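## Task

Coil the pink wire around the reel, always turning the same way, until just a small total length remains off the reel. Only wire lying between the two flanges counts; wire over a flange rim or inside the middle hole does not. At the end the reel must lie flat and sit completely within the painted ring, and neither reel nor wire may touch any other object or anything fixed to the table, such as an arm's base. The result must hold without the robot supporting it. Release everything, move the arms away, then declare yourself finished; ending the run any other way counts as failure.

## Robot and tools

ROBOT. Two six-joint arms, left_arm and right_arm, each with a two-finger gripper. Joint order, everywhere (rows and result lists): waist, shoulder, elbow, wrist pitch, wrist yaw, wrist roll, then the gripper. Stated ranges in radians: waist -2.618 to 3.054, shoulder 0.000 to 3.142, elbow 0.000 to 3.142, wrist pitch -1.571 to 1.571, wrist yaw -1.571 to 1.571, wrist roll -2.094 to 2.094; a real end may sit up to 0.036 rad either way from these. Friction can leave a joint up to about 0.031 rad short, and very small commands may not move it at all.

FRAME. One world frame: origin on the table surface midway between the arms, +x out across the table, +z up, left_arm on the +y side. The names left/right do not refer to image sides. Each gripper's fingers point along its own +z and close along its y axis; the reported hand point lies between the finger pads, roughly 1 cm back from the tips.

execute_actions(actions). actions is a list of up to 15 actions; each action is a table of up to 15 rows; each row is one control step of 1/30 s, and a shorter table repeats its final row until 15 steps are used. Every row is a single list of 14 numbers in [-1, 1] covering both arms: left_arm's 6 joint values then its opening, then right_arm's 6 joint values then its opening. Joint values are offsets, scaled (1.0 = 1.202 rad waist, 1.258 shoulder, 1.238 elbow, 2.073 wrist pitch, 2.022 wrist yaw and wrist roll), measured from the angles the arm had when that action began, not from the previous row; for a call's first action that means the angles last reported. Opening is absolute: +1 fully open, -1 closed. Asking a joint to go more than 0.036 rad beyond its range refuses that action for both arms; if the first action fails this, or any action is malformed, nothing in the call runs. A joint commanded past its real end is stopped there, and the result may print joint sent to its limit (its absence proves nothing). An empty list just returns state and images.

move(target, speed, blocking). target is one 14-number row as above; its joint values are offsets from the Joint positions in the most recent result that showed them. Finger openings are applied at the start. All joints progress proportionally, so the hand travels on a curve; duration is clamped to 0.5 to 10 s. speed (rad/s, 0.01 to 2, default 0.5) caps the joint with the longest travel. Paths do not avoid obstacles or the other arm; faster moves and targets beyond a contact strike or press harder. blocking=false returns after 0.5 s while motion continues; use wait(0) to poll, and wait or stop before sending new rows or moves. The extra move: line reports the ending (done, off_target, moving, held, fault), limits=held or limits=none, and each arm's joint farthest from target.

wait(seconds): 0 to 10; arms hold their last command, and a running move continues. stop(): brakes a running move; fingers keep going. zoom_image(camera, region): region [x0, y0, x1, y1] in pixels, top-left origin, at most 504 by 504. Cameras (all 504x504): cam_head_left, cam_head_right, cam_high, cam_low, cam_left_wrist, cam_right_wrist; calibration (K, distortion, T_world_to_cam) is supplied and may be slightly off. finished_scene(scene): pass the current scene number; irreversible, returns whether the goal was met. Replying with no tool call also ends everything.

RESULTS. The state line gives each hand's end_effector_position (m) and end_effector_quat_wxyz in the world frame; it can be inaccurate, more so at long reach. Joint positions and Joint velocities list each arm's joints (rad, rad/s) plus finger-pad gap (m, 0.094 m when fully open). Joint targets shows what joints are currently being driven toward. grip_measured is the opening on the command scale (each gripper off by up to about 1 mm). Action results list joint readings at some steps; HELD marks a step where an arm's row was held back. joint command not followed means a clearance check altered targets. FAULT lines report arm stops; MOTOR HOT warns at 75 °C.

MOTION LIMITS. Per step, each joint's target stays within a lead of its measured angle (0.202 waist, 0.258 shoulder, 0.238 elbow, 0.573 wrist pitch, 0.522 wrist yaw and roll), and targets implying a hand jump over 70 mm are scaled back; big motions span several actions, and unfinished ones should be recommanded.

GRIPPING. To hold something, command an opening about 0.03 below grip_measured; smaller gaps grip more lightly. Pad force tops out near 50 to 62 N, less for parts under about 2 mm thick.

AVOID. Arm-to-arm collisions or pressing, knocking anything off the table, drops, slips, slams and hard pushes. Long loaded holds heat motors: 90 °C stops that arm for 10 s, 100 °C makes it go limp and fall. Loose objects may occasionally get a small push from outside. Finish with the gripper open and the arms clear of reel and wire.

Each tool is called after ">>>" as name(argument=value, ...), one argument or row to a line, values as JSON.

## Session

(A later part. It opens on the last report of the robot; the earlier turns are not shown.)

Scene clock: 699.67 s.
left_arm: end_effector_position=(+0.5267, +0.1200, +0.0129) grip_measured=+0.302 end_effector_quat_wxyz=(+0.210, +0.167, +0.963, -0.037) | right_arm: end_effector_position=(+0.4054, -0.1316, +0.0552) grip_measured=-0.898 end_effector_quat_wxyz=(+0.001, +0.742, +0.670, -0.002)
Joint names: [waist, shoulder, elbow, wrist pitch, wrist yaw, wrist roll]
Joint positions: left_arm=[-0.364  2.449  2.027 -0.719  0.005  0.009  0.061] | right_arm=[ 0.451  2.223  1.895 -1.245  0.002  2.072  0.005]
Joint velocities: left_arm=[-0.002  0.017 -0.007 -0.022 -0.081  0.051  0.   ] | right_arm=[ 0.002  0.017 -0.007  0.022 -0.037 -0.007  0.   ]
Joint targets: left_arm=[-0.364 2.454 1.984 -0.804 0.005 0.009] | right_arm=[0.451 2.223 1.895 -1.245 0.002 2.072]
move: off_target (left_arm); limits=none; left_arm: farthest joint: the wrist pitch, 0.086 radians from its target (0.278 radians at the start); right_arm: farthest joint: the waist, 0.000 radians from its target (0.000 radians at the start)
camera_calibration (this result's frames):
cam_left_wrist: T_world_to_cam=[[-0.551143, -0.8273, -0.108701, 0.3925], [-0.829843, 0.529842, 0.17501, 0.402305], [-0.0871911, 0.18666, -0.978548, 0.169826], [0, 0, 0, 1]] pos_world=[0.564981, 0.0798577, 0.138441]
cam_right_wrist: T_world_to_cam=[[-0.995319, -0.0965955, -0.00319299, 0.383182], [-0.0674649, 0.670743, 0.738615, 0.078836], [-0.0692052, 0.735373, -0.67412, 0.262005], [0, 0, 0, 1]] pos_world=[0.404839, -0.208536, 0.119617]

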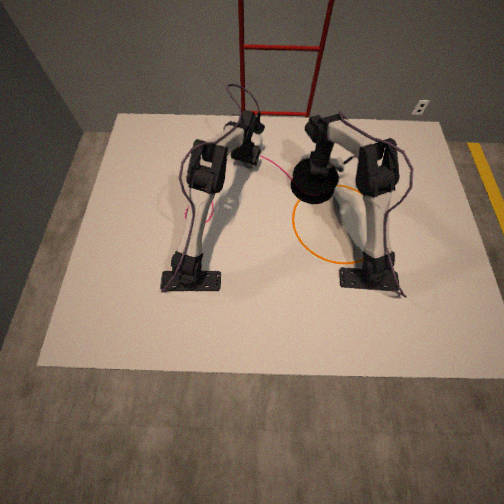

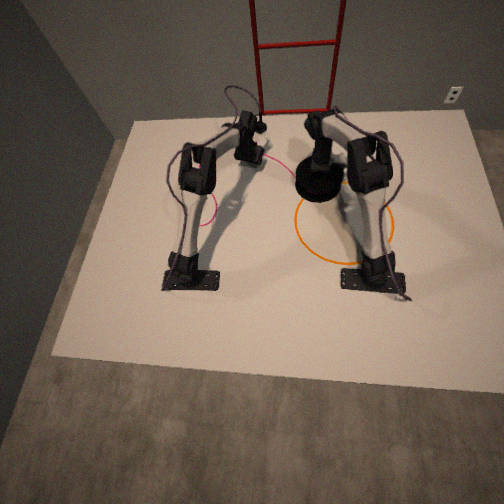

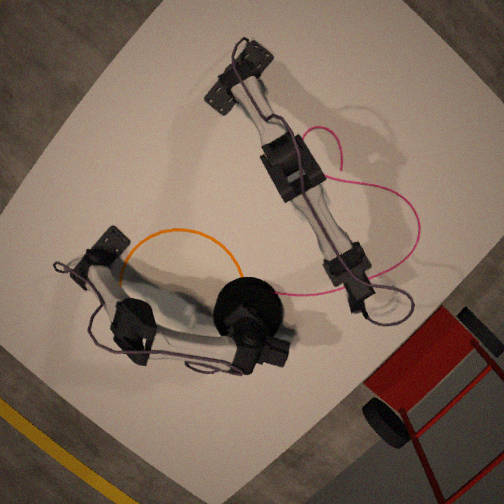

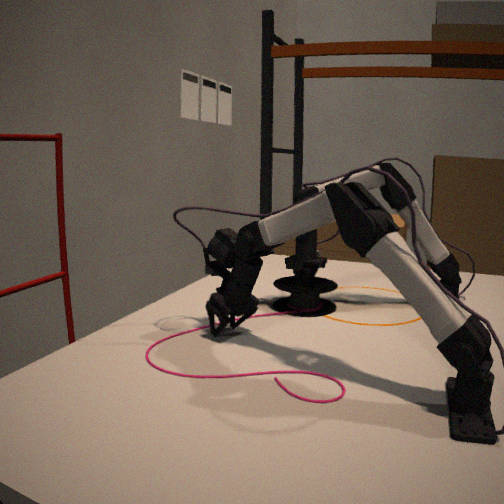

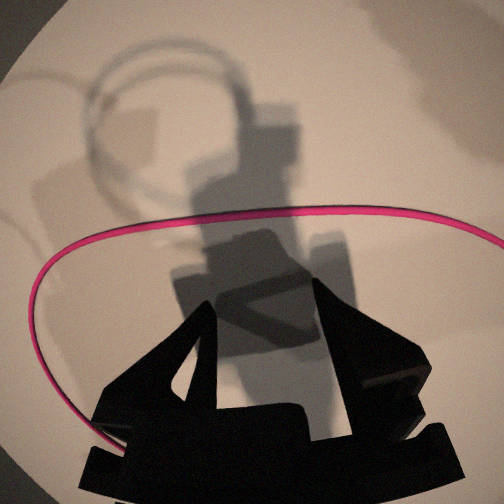

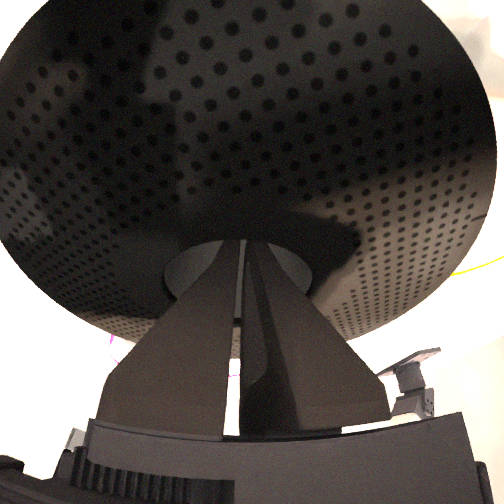

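>>> move(
  target=[0,-0.06,0,-0.036,0,-0.702,-0.36, 0,0,0,0,0,0,-0.9],
  speed=1.5,
)

Scene clock: 732.53 s.
left_arm: end_effector_position=(+0.5217, +0.1218, +0.0434) grip_measured=-0.358 end_effector_quat_wxyz=(+0.141, -0.496, +0.840, -0.170) | right_arm: end_effector_position=(+0.4054, -0.1316, +0.0552) grip_measured=-0.898 end_effector_quat_wxyz=(+0.001, +0.742, +0.670, -0.002)
Joint names: [waist, shoulder, elbow, wrist pitch, wrist yaw, wrist roll]
Joint positions: left_arm=[-0.364  2.384  2.027 -0.767  0.005 -1.401  0.03 ] | right_arm=[ 0.451  2.223  1.895 -1.245  0.002  2.072  0.005]
Joint velocities: left_arm=[-0.012 -0.007 -0.017  0.007 -0.037  0.007 -0.   ] | right_arm=[ 0.007  0.002  0.002  0.022 -0.022 -0.007  0.001]
Joint targets: left_arm=[-0.364 2.373 2.027 -0.793 0.005 -1.411] | right_arm=[0.451 2.223 1.895 -1.245 0.002 2.072]
move: off_target (left_arm); limits=none; left_arm: farthest joint: the wrist pitch, 0.026 radians from its target (0.075 radians at the start); right_arm: farthest joint: the waist, 0.000 radians from its target (0.000 radians at the start)
camera_calibration (this result's frames):
cam_left_wrist: T_world_to_cam=[[0.633034, -0.667076, 0.392782, -0.264595], [-0.773446, -0.523785, 0.356975, 0.482895], [-0.0323956, -0.529773, -0.847521, 0.25187], [0, 0, 0, 1]] pos_world=[0.54915, 0.209862, 0.145012]
cam_right_wrist: T_world_to_cam=[[-0.995319, -0.0965955, -0.00319299, 0.383182], [-0.0674649, 0.670743, 0.738615, 0.078836], [-0.0692052, 0.735373, -0.67412, 0.262005], [0, 0, 0, 1]] pos_world=[0.404839, -0.208536, 0.119617]

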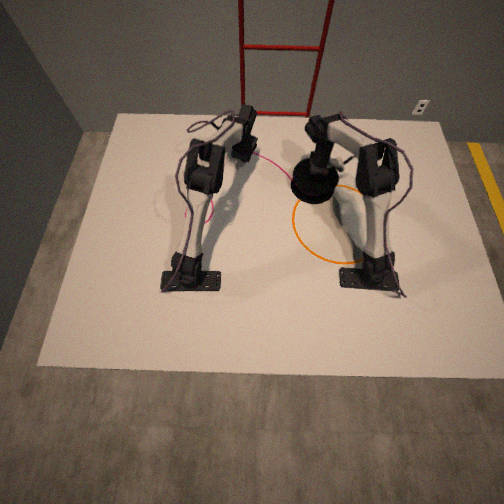

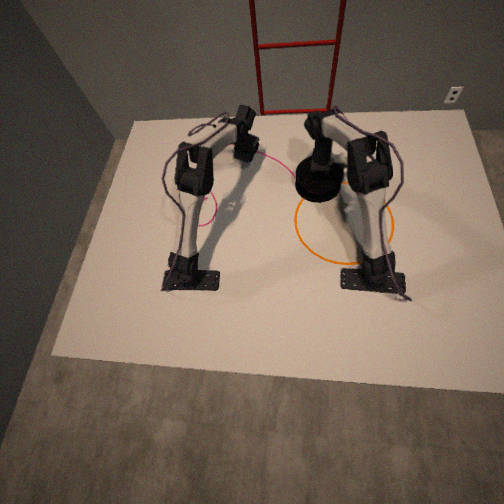

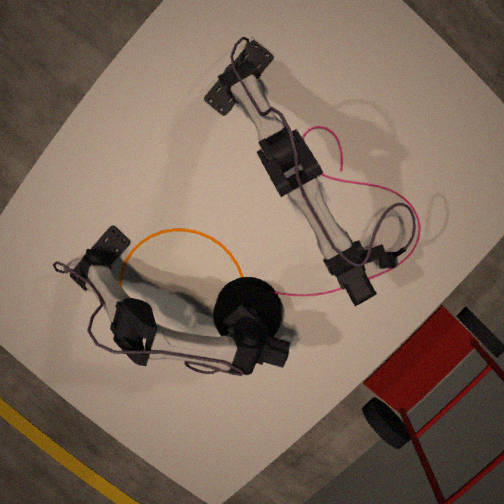

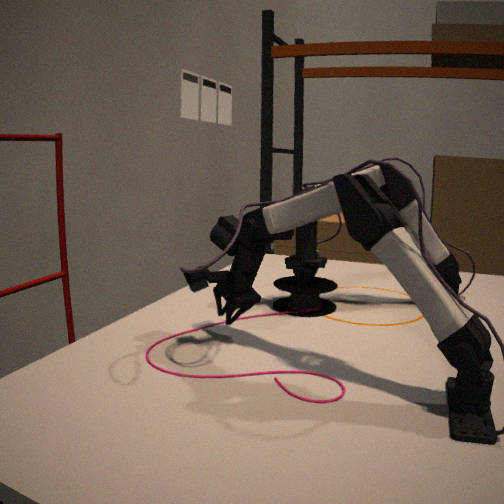

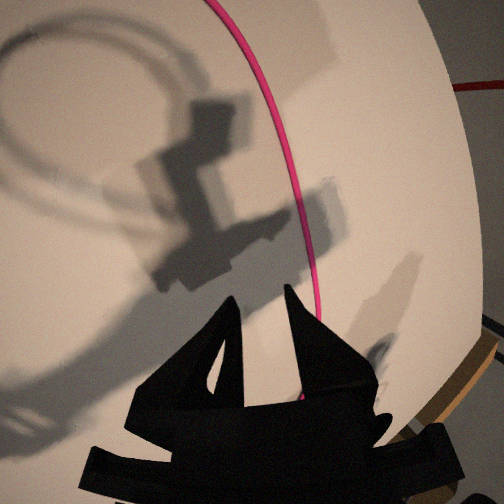

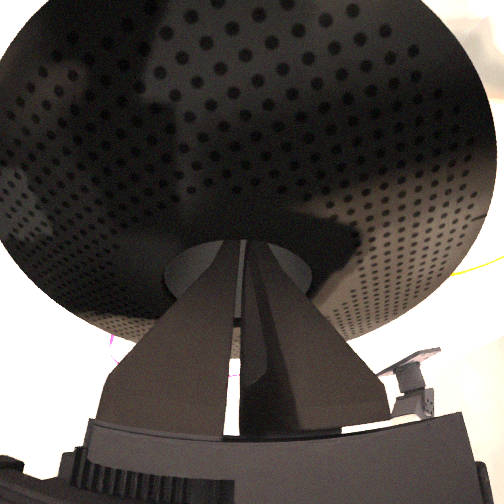

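>>> move(
  target=[0,0.213,0.2916,-0.01,0,0,-0.36, 0,0,0,0,0,0,-0.9],
  speed=0.5,
)

Scene clock: 737.73 s.
left_arm: end_effector_position=(+0.5787, +0.1020, +0.0269) grip_measured=-0.358 end_effector_quat_wxyz=(+0.170, -0.490, +0.830, -0.205) | right_arm: end_effector_position=(+0.4054, -0.1316, +0.0552) grip_measured=-0.898 end_effector_quat_wxyz=(+0.001, +0.742, +0.670, -0.002)
Joint names: [waist, shoulder, elbow, wrist pitch, wrist yaw, wrist roll]
Joint positions: left_arm=[-0.364  2.629  2.368 -0.77   0.005 -1.402  0.03 ] | right_arm=[ 0.451  2.223  1.895 -1.245  0.002  2.072  0.005]
Joint velocities: left_arm=[ 0.012 -0.007 -0.002  0.007  0.066 -0.007  0.001] | right_arm=[ 0.007 -0.002 -0.017 -0.037 -0.022 -0.081  0.   ]
Joint targets: left_arm=[-0.364 2.652 2.388 -0.788 0.005 -1.402] | right_arm=[0.451 2.223 1.895 -1.245 0.002 2.072]
move: off_target (left_arm); limits=none; left_arm: farthest joint: the shoulder, 0.023 radians from its target (0.268 radians at the start); right_arm: farthest joint: the waist, 0.000 radians from its target (0.000 radians at the start)
camera_calibration (this result's frames):
cam_left_wrist: T_world_to_cam=[[0.595191, -0.653201, 0.468055, -0.28889], [-0.802455, -0.513993, 0.303113, 0.539713], [0.0425839, -0.556003, -0.830089, 0.188057], [0, 0, 0, 1]] pos_world=[0.597032, 0.193266, 0.127727]
cam_right_wrist: T_world_to_cam=[[-0.995319, -0.0965955, -0.00319299, 0.383182], [-0.0674649, 0.670743, 0.738615, 0.078836], [-0.0692052, 0.735373, -0.67412, 0.262005], [0, 0, 0, 1]] pos_world=[0.404839, -0.208536, 0.119617]

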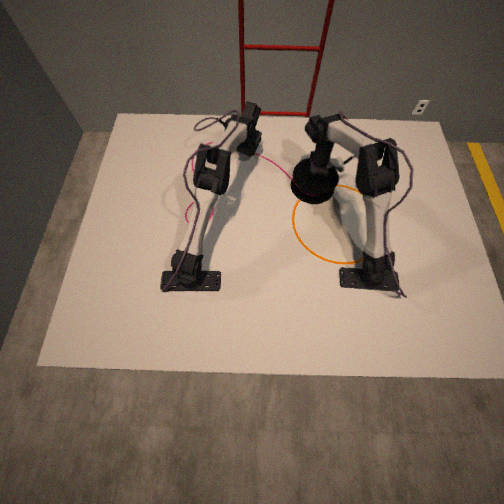

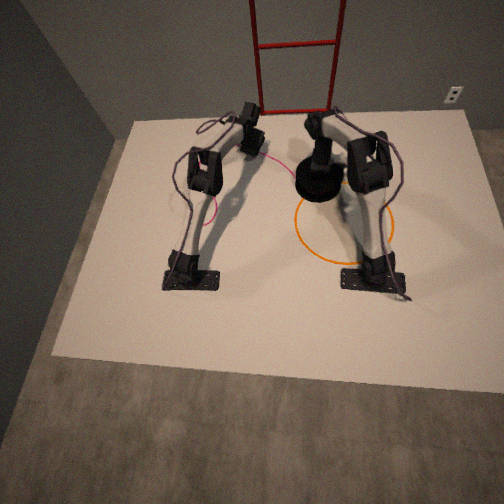

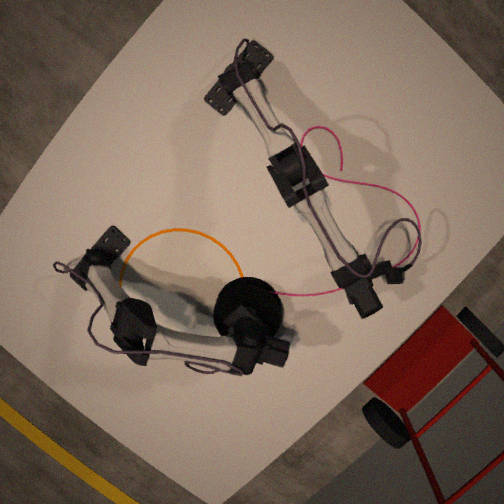

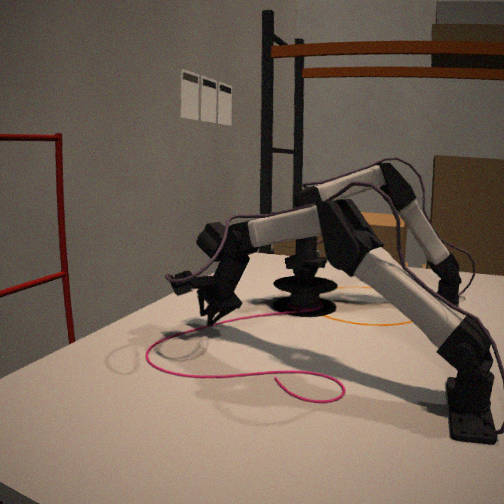

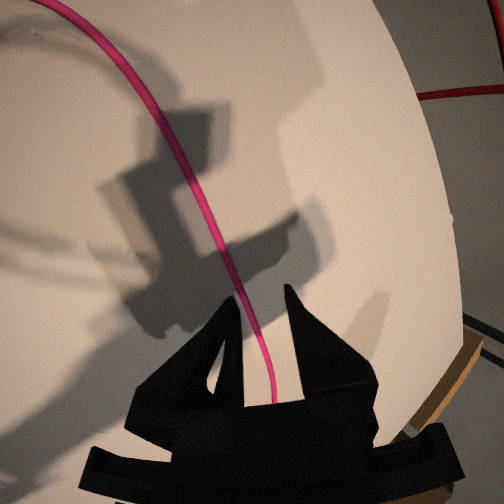

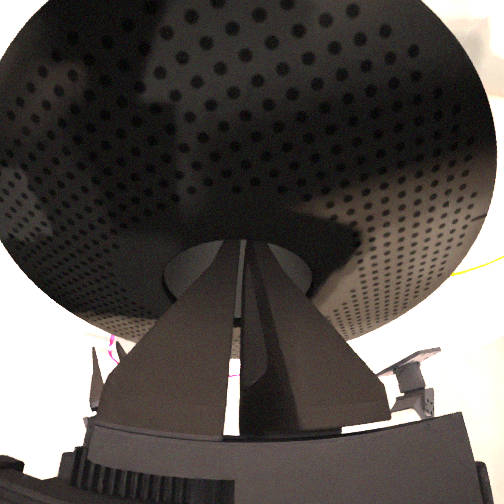

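>>> execute_actions(
  actions=[
    [[0,0.02,0,-0.01,0,0,-0.36, 0,0,0,0,0,0,-0.9],[0,0.022,0,-0.01,0,0,-0.36, 0,0,0,0,0,0,-0.9],[0,0.024,0,-0.01,0,0,-0.36, 0,0,0,0,0,0,-0.9],[0,0.026,0,-0.01,0,0,-0.36, 0,0,0,0,0,0,-0.9],[0,0.028,0,-0.01,0,0,-0.36, 0,0,0,0,0,0,-0.9],[0,0.03,0,-0.01,0,0,-0.36, 0,0,0,0,0,0,-0.9],[0,0.032,0,-0.01,0,0,-0.36, 0,0,0,0,0,0,-0.9],[0,0.034,0,-0.01,0,0,-0.36, 0,0,0,0,0,0,-0.9],[0,0.036,0,-0.01,0,0,-0.36, 0,0,0,0,0,0,-0.9]],
    [[0,0.03,0,-0.012,0,0,-0.38, 0,0,0,0,0,0,-0.9],[0,0.03,0,-0.012,0,0,-0.40, 0,0,0,0,0,0,-0.9],[0,0.03,0,-0.012,0,0,-0.42, 0,0,0,0,0,0,-0.9],[0,0.03,0,-0.012,0,0,-0.44, 0,0,0,0,0,0,-0.9],[0,0.03,0,-0.012,0,0,-0.46, 0,0,0,0,0,0,-0.9],[0,0.031,0,-0.012,0,0,-0.48, 0,0,0,0,0,0,-0.9],[0,0.032,0,-0.012,0,0,-0.50, 0,0,0,0,0,0,-0.9],[0,0.032,0,-0.012,0,0,-0.52, 0,0,0,0,0,0,-0.9],[0,0.033,0,-0.012,0,0,-0.54, 0,0,0,0,0,0,-0.9],[0,0.033,0,-0.012,0,0,-0.56, 0,0,0,0,0,0,-0.9],[0,0.034,0,-0.012,0,0,-0.58, 0,0,0,0,0,0,-0.9],[0,0.034,0,-0.012,0,0,-0.60, 0,0,0,0,0,0,-0.9],[0,0.035,0,-0.012,0,0,-0.62, 0,0,0,0,0,0,-0.9],[0,0.035,0,-0.012,0,0,-0.64, 0,0,0,0,0,0,-0.9],[0,0.035,0,-0.012,0,0,-0.66, 0,0,0,0,0,0,-0.9]],
  ],
)

Scene clock: 751.83 s.
left_arm: end_effector_position=(+0.5773, +0.1026, +0.0171) grip_measured=-0.649 end_effector_quat_wxyz=(+0.166, -0.491, +0.832, -0.199) | right_arm: end_effector_position=(+0.4054, -0.1316, +0.0552) grip_measured=-0.898 end_effector_quat_wxyz=(+0.001, +0.742, +0.670, -0.002)
Joint names: [waist, shoulder, elbow, wrist pitch, wrist yaw, wrist roll]
Joint positions: left_arm=[-0.364  2.645  2.368 -0.77   0.004 -1.402  0.016] | right_arm=[ 0.451  2.223  1.895 -1.245  0.002  2.072  0.005]
Joint velocities: left_arm=[-0.007  0.012  0.012  0.037  0.022 -0.066 -0.019] | right_arm=[-0.002  0.007  0.017 -0.007 -0.066  0.007  0.001]
Joint targets: left_arm=[-0.364 2.684 2.368 -0.792 0.005 -1.402] | right_arm=[0.451 2.223 1.895 -1.245 0.002 2.072]
Step readings (joint positions; steps 1 to 15: 1st action; 16 to 30: 2nd action):
0: left_arm=[-0.364 2.629 2.368 -0.770 0.005 -1.402] | right_arm=[0.451 2.223 1.895 -1.245 0.002 2.072]
1: left_arm=[-0.364 2.629 2.368 -0.770 0.005 -1.402] | right_arm=[0.451 2.223 1.895 -1.245 0.002 2.072]
2: left_arm=[-0.364 2.629 2.368 -0.770 0.005 -1.402] | right_arm=[0.451 2.223 1.895 -1.245 0.002 2.072]
4: left_arm=[-0.364 2.629 2.368 -0.770 0.005 -1.402] | right_arm=[0.451 2.223 1.895 -1.245 0.002 2.072]
8: left_arm=[-0.364 2.634 2.368 -0.770 0.005 -1.402] | right_arm=[0.451 2.223 1.895 -1.245 0.002 2.072]
15: left_arm=[-0.364 2.640 2.368 -0.768 0.005 -1.402] | right_arm=[0.451 2.223 1.895 -1.245 0.002 2.072]
16: left_arm=[-0.364 2.640 2.368 -0.768 0.005 -1.402] | right_arm=[0.451 2.223 1.895 -1.245 0.002 2.072]
17: left_arm=[-0.364 2.640 2.368 -0.768 0.005 -1.402] | right_arm=[0.451 2.223 1.895 -1.245 0.002 2.072]
19: left_arm=[-0.364 2.640 2.368 -0.768 0.005 -1.402] | right_arm=[0.451 2.223 1.895 -1.245 0.002 2.072]
23: left_arm=[-0.364 2.643 2.368 -0.769 0.005 -1.402] | right_arm=[0.451 2.223 1.895 -1.245 0.002 2.072]
30: Joint positions above
camera_calibration (this result's frames):
cam_left_wrist: T_world_to_cam=[[0.602333, -0.655683, 0.455275, -0.286787], [-0.797667, -0.516111, 0.312022, 0.5392], [0.0303851, -0.551099, -0.833886, 0.18697], [0, 0, 0, 1]] pos_world=[0.597162, 0.193284, 0.118236]
cam_right_wrist: T_world_to_cam=[[-0.995319, -0.0965955, -0.00319299, 0.383182], [-0.0674649, 0.670743, 0.738615, 0.078836], [-0.0692052, 0.735373, -0.67412, 0.262005], [0, 0, 0, 1]] pos_world=[0.404839, -0.208536, 0.119617]

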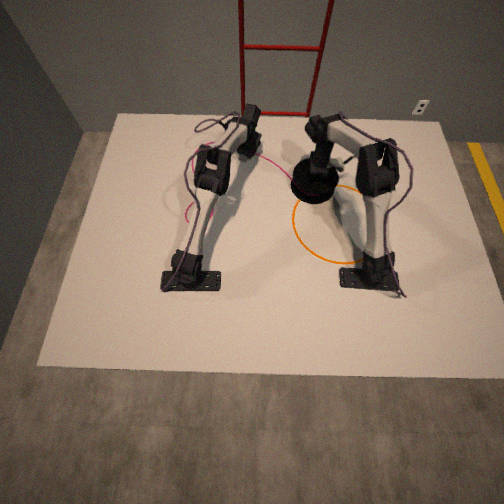

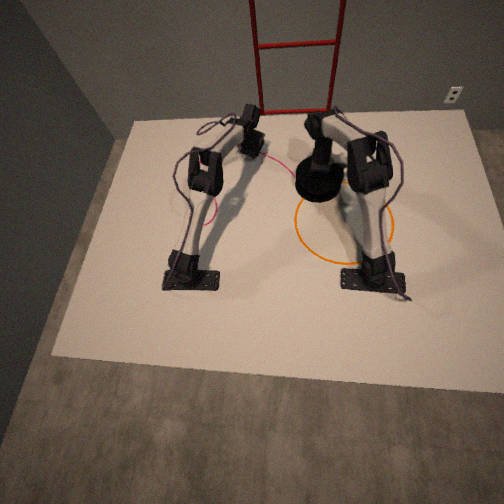

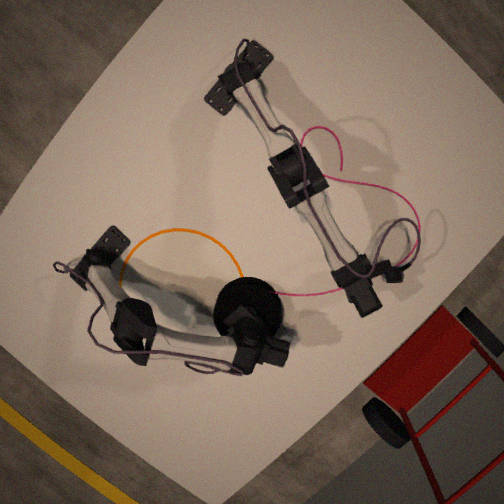

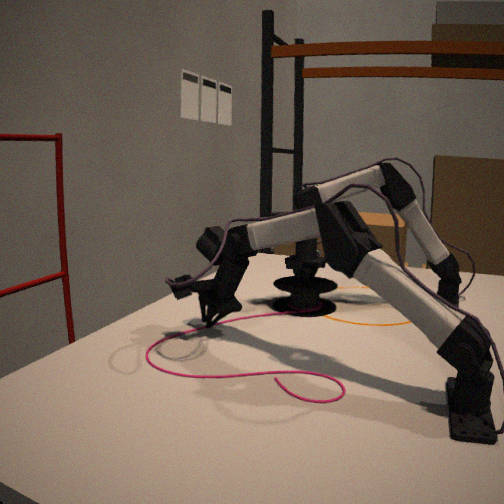

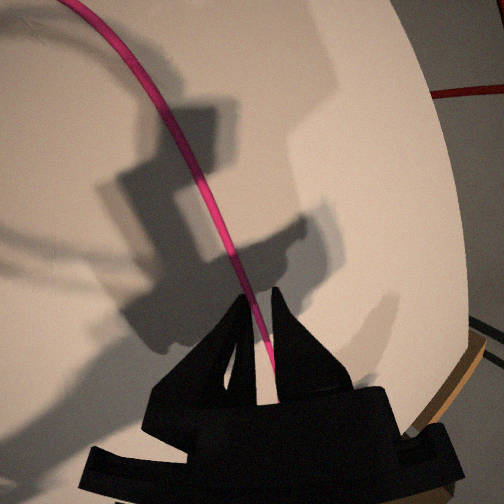

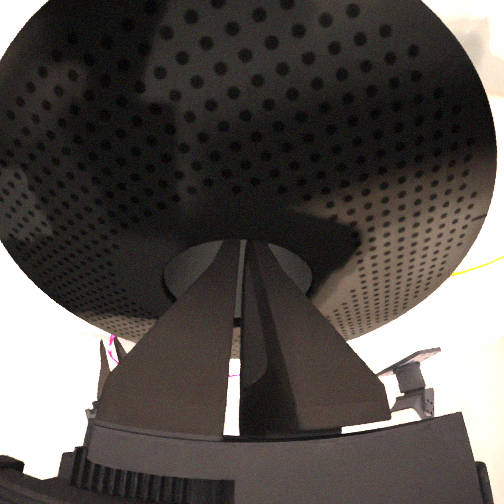

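Good; continue closing while pressing. Also open the right grip in the hole.

>>> execute_actions(
  actions=[
    [[0,0.032,0,-0.012,0,0,-0.68, 0,0.02,-0.01,0,0,0,-0.8],[0,0.032,0,-0.012,0,0,-0.70, 0,0.02,-0.01,0,0,0,-0.75],[0,0.033,0,-0.012,0,0,-0.72, 0,0.02,-0.01,0,0,0,-0.7],[0,0.033,0,-0.012,0,0,-0.74, 0,0.02,-0.01,0,0,0,-0.65],[0,0.034,0,-0.012,0,0,-0.76, 0,0.02,-0.01,0,0,0,-0.6],[0,0.034,0,-0.012,0,0,-0.78, 0,0.02,-0.01,0,0,0,-0.56],[0,0.035,0,-0.012,0,0,-0.80, 0,0.02,-0.01,0,0,0,-0.53],[0,0.035,0,-0.012,0,0,-0.82, 0,0.02,-0.01,0,0,0,-0.5],[0,0.036,0,-0.012,0,0,-0.84, 0,0.02,-0.01,0,0,0,-0.49],[0,0.036,0,-0.012,0,0,-0.86, 0,0.02,-0.01,0,0,0,-0.48],[0,0.036,0,-0.012,0,0,-0.88, 0,0.02,-0.01,0,0,0,-0.47],[0,0.036,0,-0.012,0,0,-0.90, 0,0.02,-0.01,0,0,0,-0.47],[0,0.036,0,-0.012,0,0,-0.92, 0,0.02,-0.01,0,0,0,-0.47]],
  ],
)

Scene clock: 761.07 s.
left_arm: end_effector_position=(+0.5762, +0.1032, +0.0139) grip_measured=-0.917 end_effector_quat_wxyz=(+0.164, -0.492, +0.833, -0.196) | right_arm: end_effector_position=(+0.4054, -0.1316, +0.0552) grip_measured=-0.476 end_effector_quat_wxyz=(+0.001, +0.742, +0.670, -0.002)
Joint names: [waist, shoulder, elbow, wrist pitch, wrist yaw, wrist roll]
Joint positions: left_arm=[-0.364  2.65   2.368 -0.774  0.003 -1.402  0.004] | right_arm=[ 0.451  2.223  1.895 -1.245  0.002  2.072  0.025]
Joint velocities: left_arm=[-0.007  0.002 -0.007  0.007 -0.095 -0.037 -0.001] | right_arm=[-0.017 -0.007 -0.002 -0.007 -0.081 -0.037 -0.001]
Joint targets: left_arm=[-0.364 2.691 2.368 -0.795 0.004 -1.402] | right_arm=[0.451 2.248 1.882 -1.245 0.002 2.072]
Step readings (joint positions):
0: left_arm=[-0.364 2.645 2.368 -0.771 0.004 -1.402] | right_arm=[0.451 2.223 1.895 -1.245 0.002 2.072]
1: left_arm=[-0.364 2.645 2.368 -0.771 0.004 -1.402] | right_arm=[0.451 2.223 1.895 -1.245 0.002 2.072]
2: left_arm=[-0.364 2.645 2.368 -0.771 0.004 -1.402] | right_arm=[0.451 2.223 1.895 -1.245 0.002 2.072]
4: left_arm=[-0.364 2.646 2.368 -0.771 0.004 -1.402] | right_arm=[0.451 2.223 1.895 -1.245 0.002 2.072]
8: left_arm=[-0.364 2.647 2.368 -0.773 0.004 -1.402] | right_arm=[0.451 2.223 1.895 -1.245 0.002 2.072]
15: Joint positions above
camera_calibration (this result's frames):
cam_left_wrist: T_world_to_cam=[[0.60614, -0.657007, 0.448259, -0.286198], [-0.794985, -0.517723, 0.316167, 0.538186], [0.0243496, -0.548001, -0.836123, 0.187819], [0, 0, 0, 1]] pos_world=[0.596752, 0.193522, 0.115174]
cam_right_wrist: T_world_to_cam=[[-0.995319, -0.0965955, -0.00319299, 0.383182], [-0.0674649, 0.670743, 0.738615, 0.078836], [-0.0692052, 0.735373, -0.67412, 0.262005], [0, 0, 0, 1]] pos_world=[0.404839, -0.208536, 0.119617]

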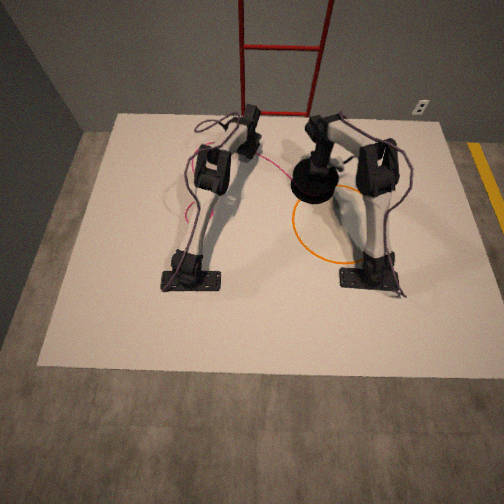

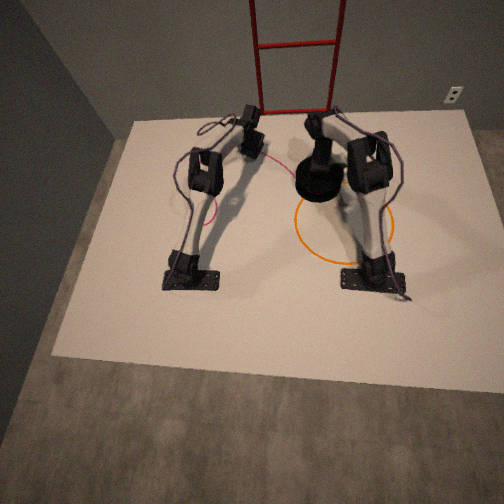

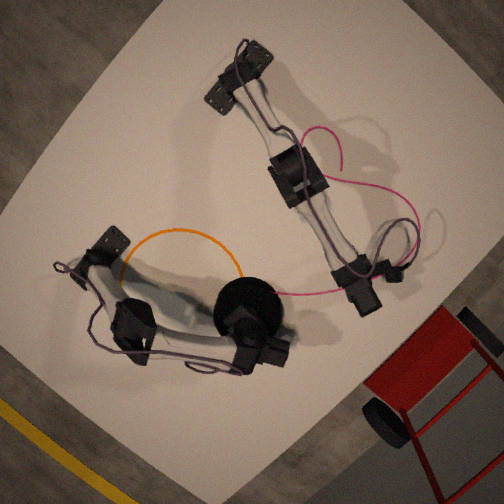

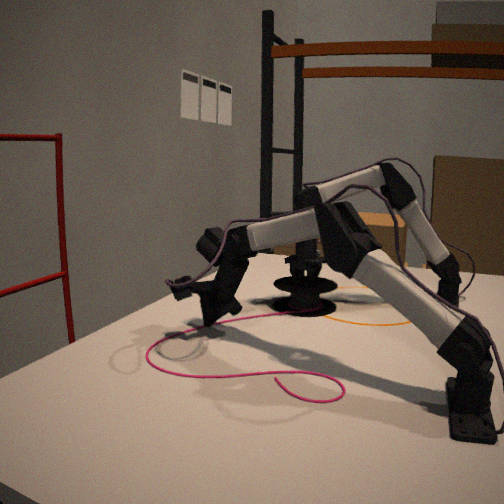

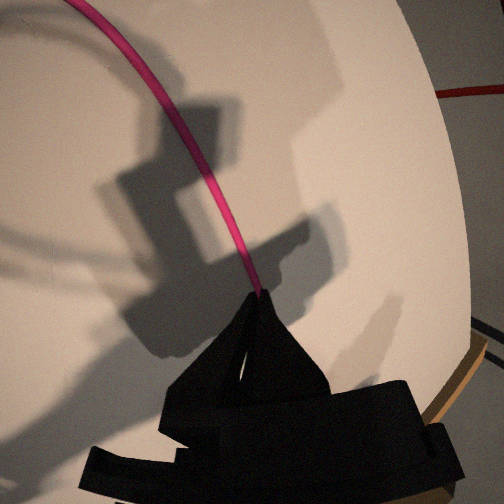

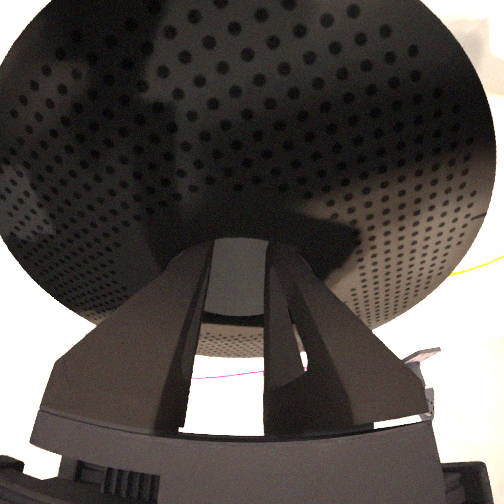

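>>> execute_actions(
  actions=[
    [[0,0.032,0,-0.012,0,0,-0.93, 0,0.02,-0.01,0,0,0,-0.47],[0,0.032,0,-0.012,0,0,-0.94, 0,0.02,-0.01,0,0,0,-0.47],[0,0.032,0,-0.012,0,0,-0.95, 0,0.02,-0.01,0,0,0,-0.47],[0,0.032,0,-0.012,0,0,-0.96, 0,0.02,-0.01,0,0,0,-0.47]],
  ],
)

Scene clock: 764.47 s.
left_arm: end_effector_position=(+0.5762, +0.1032, +0.0139) grip_measured=-0.953 end_effector_quat_wxyz=(+0.164, -0.492, +0.833, -0.196) | right_arm: end_effector_position=(+0.4054, -0.1316, +0.0552) grip_measured=-0.476 end_effector_quat_wxyz=(+0.001, +0.742, +0.670, -0.002)
Joint names: [waist, shoulder, elbow, wrist pitch, wrist yaw, wrist roll]
Joint positions: left_arm=[-0.364  2.65   2.368 -0.774  0.003 -1.402  0.002] | right_arm=[ 0.451  2.223  1.895 -1.245  0.002  2.072  0.025]
Joint velocities: left_arm=[ 0.017 -0.002  0.012 -0.051 -0.022  0.007 -0.   ] | right_arm=[ 0.002 -0.012 -0.007  0.007 -0.007  0.022 -0.001]
Joint targets: left_arm=[-0.364 2.690 2.368 -0.799 0.003 -1.402] | right_arm=[0.451 2.248 1.882 -1.245 0.002 2.072]
Step readings (joint positions):
0: left_arm=[-0.364 2.650 2.368 -0.774 0.003 -1.402] | right_arm=[0.451 2.223 1.895 -1.245 0.002 2.072]
1: left_arm=[-0.364 2.650 2.368 -0.774 0.003 -1.402] | right_arm=[0.451 2.223 1.895 -1.245 0.002 2.072]
2: left_arm=[-0.364 2.650 2.368 -0.774 0.003 -1.402] | right_arm=[0.451 2.223 1.895 -1.245 0.002 2.072]
4: left_arm=[-0.364 2.650 2.368 -0.774 0.003 -1.402] | right_arm=[0.451 2.223 1.895 -1.245 0.002 2.072]
8: left_arm=[-0.364 2.650 2.368 -0.774 0.003 -1.402] | right_arm=[0.451 2.223 1.895 -1.245 0.002 2.072]
15: Joint positions above
camera_calibration (this result's frames):
cam_left_wrist: T_world_to_cam=[[0.60614, -0.657007, 0.448259, -0.286198], [-0.794985, -0.517723, 0.316167, 0.538186], [0.0243496, -0.548001, -0.836123, 0.187819], [0, 0, 0, 1]] pos_world=[0.596752, 0.193522, 0.115174]
cam_right_wrist: T_world_to_cam=[[-0.995319, -0.0965955, -0.00319299, 0.383182], [-0.0674649, 0.670743, 0.738615, 0.078836], [-0.0692052, 0.735373, -0.67412, 0.262005], [0, 0, 0, 1]] pos_world=[0.404839, -0.208536, 0.119617]

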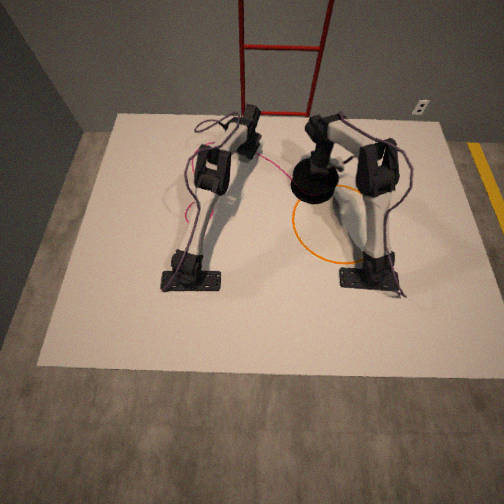

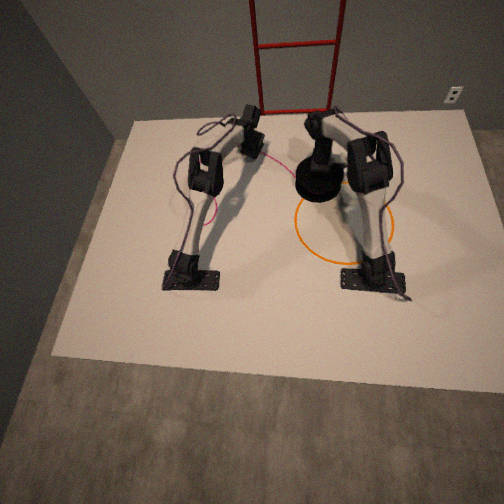

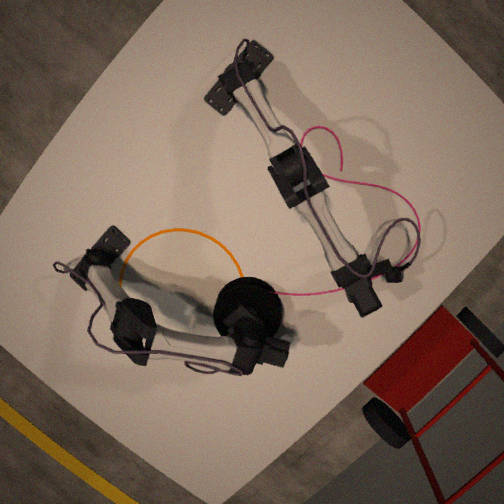

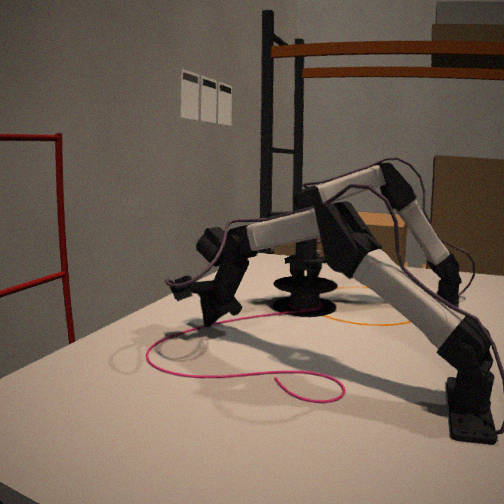

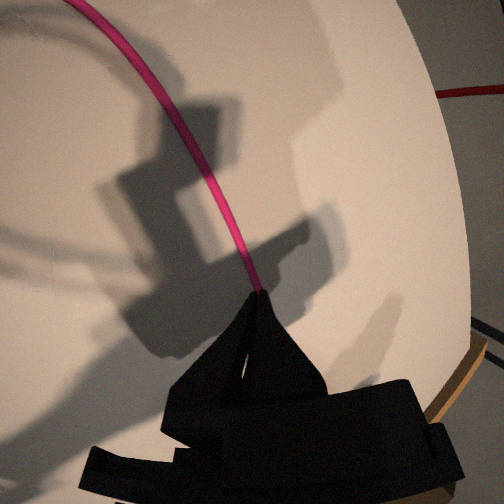

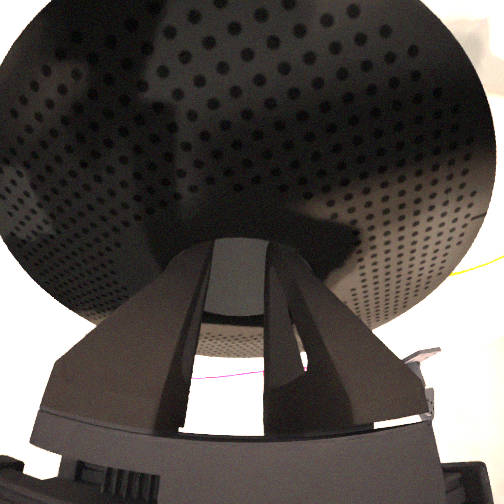

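>>> move(
  target=[0,-0.042,0,-0.01,0,0,-0.965, 0,0.02,-0.01,0,0,0,-0.47],
  speed=0.1,
)

>>> zoom_image(
  camera="cam_low",
  region=[140, 260, 340, 380],
)

Scene clock: 769.17 s.
left_arm: end_effector_position=(+0.5799, +0.1019, +0.0415) grip_measured=-0.958 end_effector_quat_wxyz=(+0.178, -0.489, +0.827, -0.212) | right_arm: end_effector_position=(+0.4054, -0.1316, +0.0552) grip_measured=-0.476 end_effector_quat_wxyz=(+0.001, +0.742, +0.670, -0.002)
Joint names: [waist, shoulder, elbow, wrist pitch, wrist yaw, wrist roll]
Joint positions: left_arm=[-0.364  2.604  2.368 -0.774  0.003 -1.402  0.002] | right_arm=[ 0.451  2.223  1.895 -1.245  0.002  2.072  0.025]
Joint velocities: left_arm=[-0.012 -0.007 -0.002 -0.007 -0.007 -0.037  0.001] | right_arm=[-0.007  0.002  0.002  0.007 -0.051  0.007 -0.001]
Joint targets: left_arm=[-0.364 2.597 2.368 -0.794 0.003 -1.402] | right_arm=[0.451 2.248 1.882 -1.245 0.002 2.072]
move: off_target (left_arm, right_arm); limits=none; left_arm: farthest joint: the wrist pitch, 0.021 radians from its target (0.021 radians at the start); right_arm: farthest joint: the shoulder, 0.025 radians from its target (0.025 radians at the start)
camera_calibration (this result's frames):
cam_left_wrist: T_world_to_cam=[[0.586157, -0.650067, 0.483563, -0.292224], [-0.807973, -0.513212, 0.28947, 0.539903], [0.0599954, -0.560381, -0.826059, 0.190279], [0, 0, 0, 1]] pos_world=[0.596101, 0.193749, 0.142205]
cam_right_wrist: T_world_to_cam=[[-0.995319, -0.0965955, -0.00319299, 0.383182], [-0.0674649, 0.670743, 0.738615, 0.078836], [-0.0692052, 0.735373, -0.67412, 0.262005], [0, 0, 0, 1]] pos_world=[0.404839, -0.208536, 0.119617]

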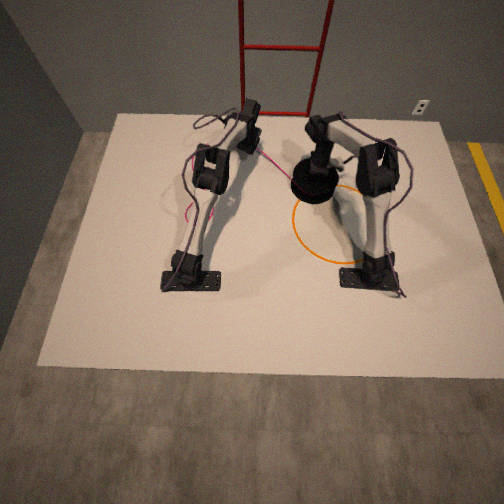

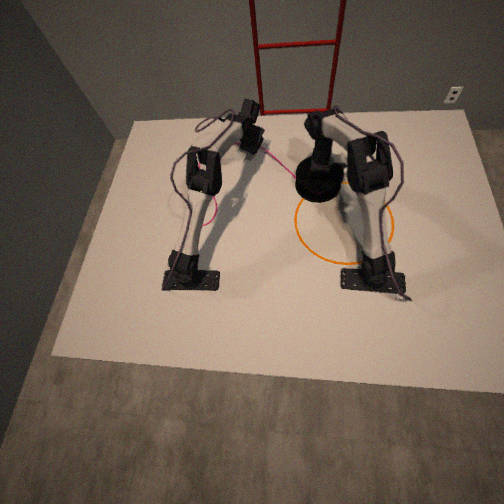

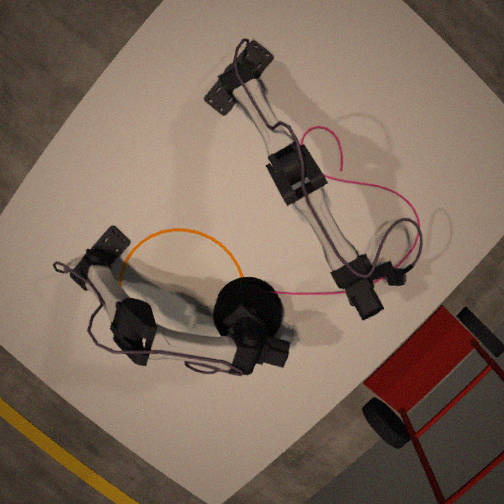

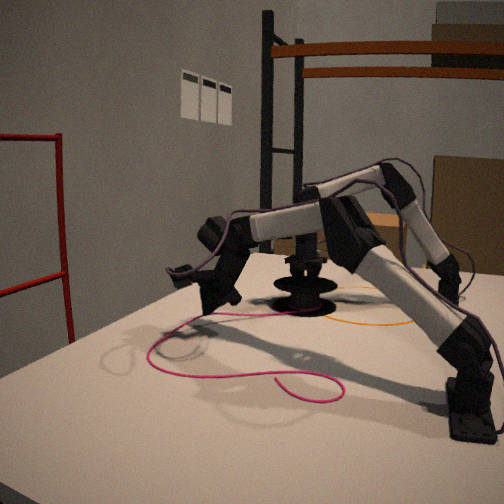

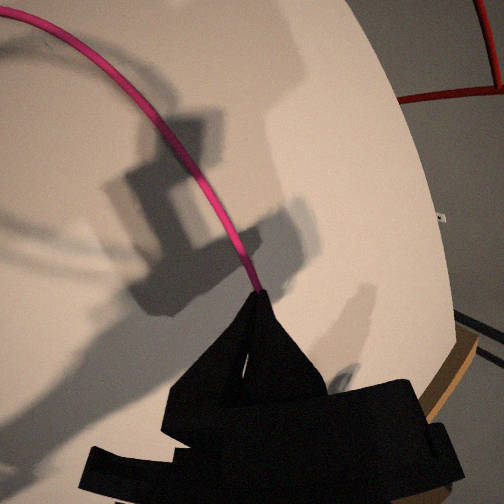

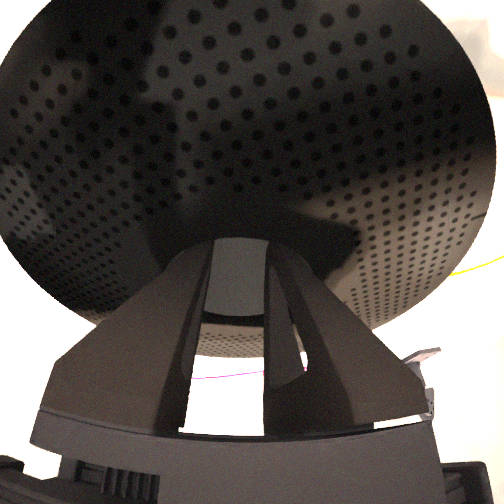

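Region (140, 260, 340, 380) of cam_low's 504x504 image, scaled by 2.520, with more detail than that image has; it fills the top 302 rows of this view, and the rest is white.

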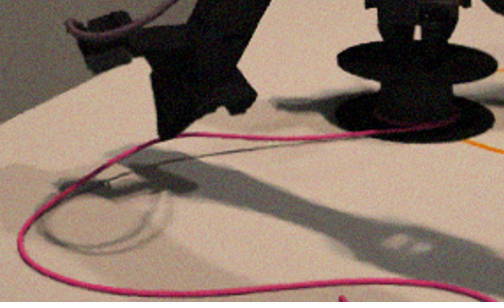

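>>> move(
  target=[-0.2288,-0.1797,-0.264,-0.0883,0,-0.04,-0.965, -0.0404,-0.2816,-0.4461,0.0966,0,-1,-0.465],
  speed=0.7,
)

>>> zoom_image(
  camera="cam_low",
  region=[240, 240, 400, 340],
)

Scene clock: 800.47 s.
left_arm: end_effector_position=(+0.4296, +0.0017, +0.0387) grip_measured=-0.958 end_effector_quat_wxyz=(+0.078, -0.416, +0.896, -0.135) | right_arm: end_effector_position=(+0.3317, -0.1776, +0.0538) grip_measured=-0.468 end_effector_quat_wxyz=(+0.005, -0.147, +0.989, -0.000)
Joint names: [waist, shoulder, elbow, wrist pitch, wrist yaw, wrist roll]
Joint positions: left_arm=[-0.634  2.391  2.068 -0.934  0.003 -1.474  0.002] | right_arm=[ 0.411  1.876  1.372 -1.057  0.002  0.065  0.025]
Joint velocities: left_arm=[-0.002 -0.002 -0.002  0.007  0.051 -0.007 -0.   ] | right_arm=[-0.017  0.002  0.002 -0.051  0.022  0.037  0.   ]
Joint targets: left_arm=[-0.639 2.378 2.041 -0.957 0.003 -1.483] | right_arm=[0.402 1.869 1.342 -1.045 0.002 0.050]
MOTOR HOT: a motor of the left arm reached 75 °C. Now the hottest motor of the left arm, the shoulder, reports 80 °C. The controller's stop level is 90 °C. To cool a motor, set the load down, stop pushing, or move to a pose that needs little force.
move: off_target (left_arm, right_arm); limits=none; left_arm: farthest joint: the elbow, 0.027 radians from its target (0.327 radians at the start); right_arm: farthest joint: the elbow, 0.029 radians from its target (0.552 radians at the start)
camera_calibration (this result's frames):
cam_left_wrist: T_world_to_cam=[[0.529671, -0.797217, 0.289644, -0.235883], [-0.81244, -0.37873, 0.443288, 0.363548], [-0.243699, -0.470116, -0.848294, 0.272064], [0, 0, 0, 1]] pos_world=[0.486603, 0.0775383, 0.137956]
cam_right_wrist: T_world_to_cam=[[0.473466, -0.880811, -0.00121297, -0.321228], [-0.597868, -0.322385, 0.733909, 0.105544], [-0.646826, -0.346756, -0.679247, 0.289488], [0, 0, 0, 1]] pos_world=[0.40244, -0.148534, 0.118784]

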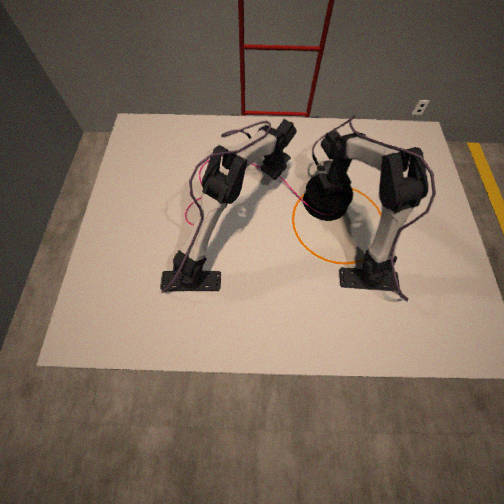

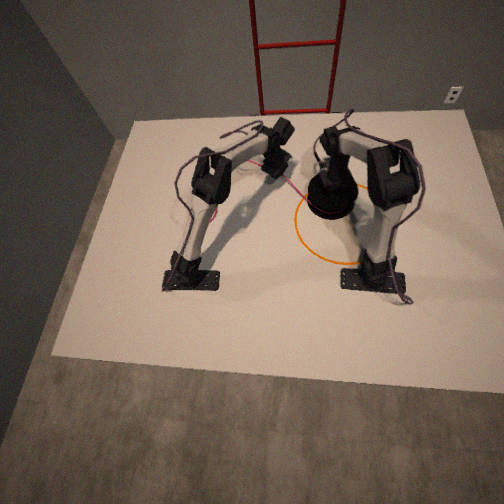

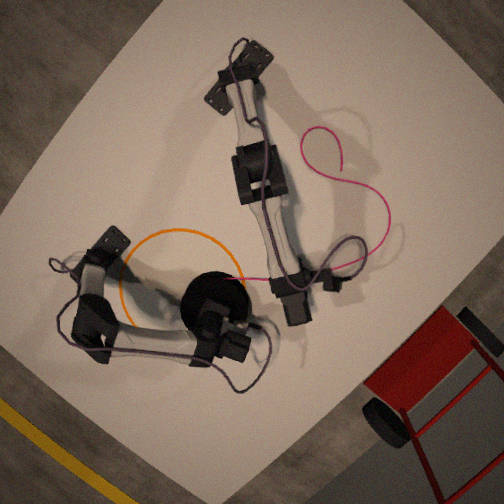

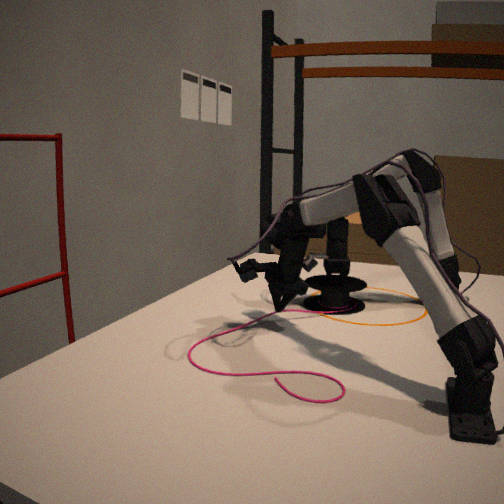

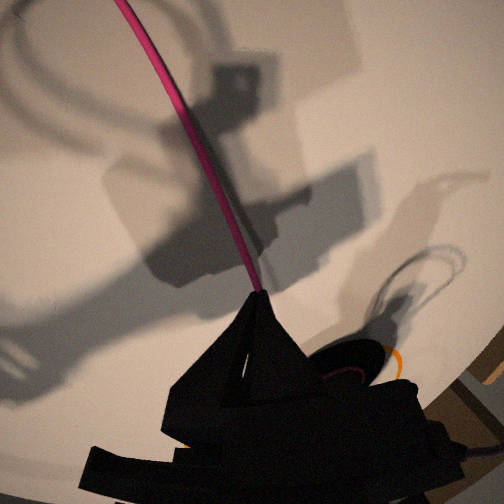

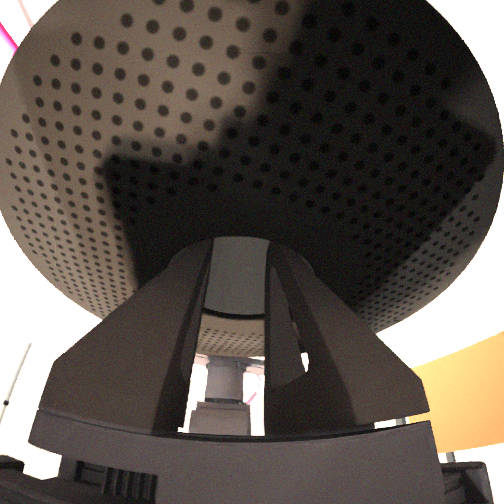

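Region (240, 240, 400, 340) of cam_low's 504x504 image, scaled by 3.150, with more detail than that image has; it fills the top 315 rows of this view, and the rest is white.

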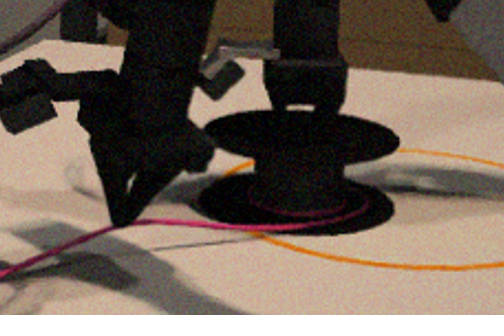

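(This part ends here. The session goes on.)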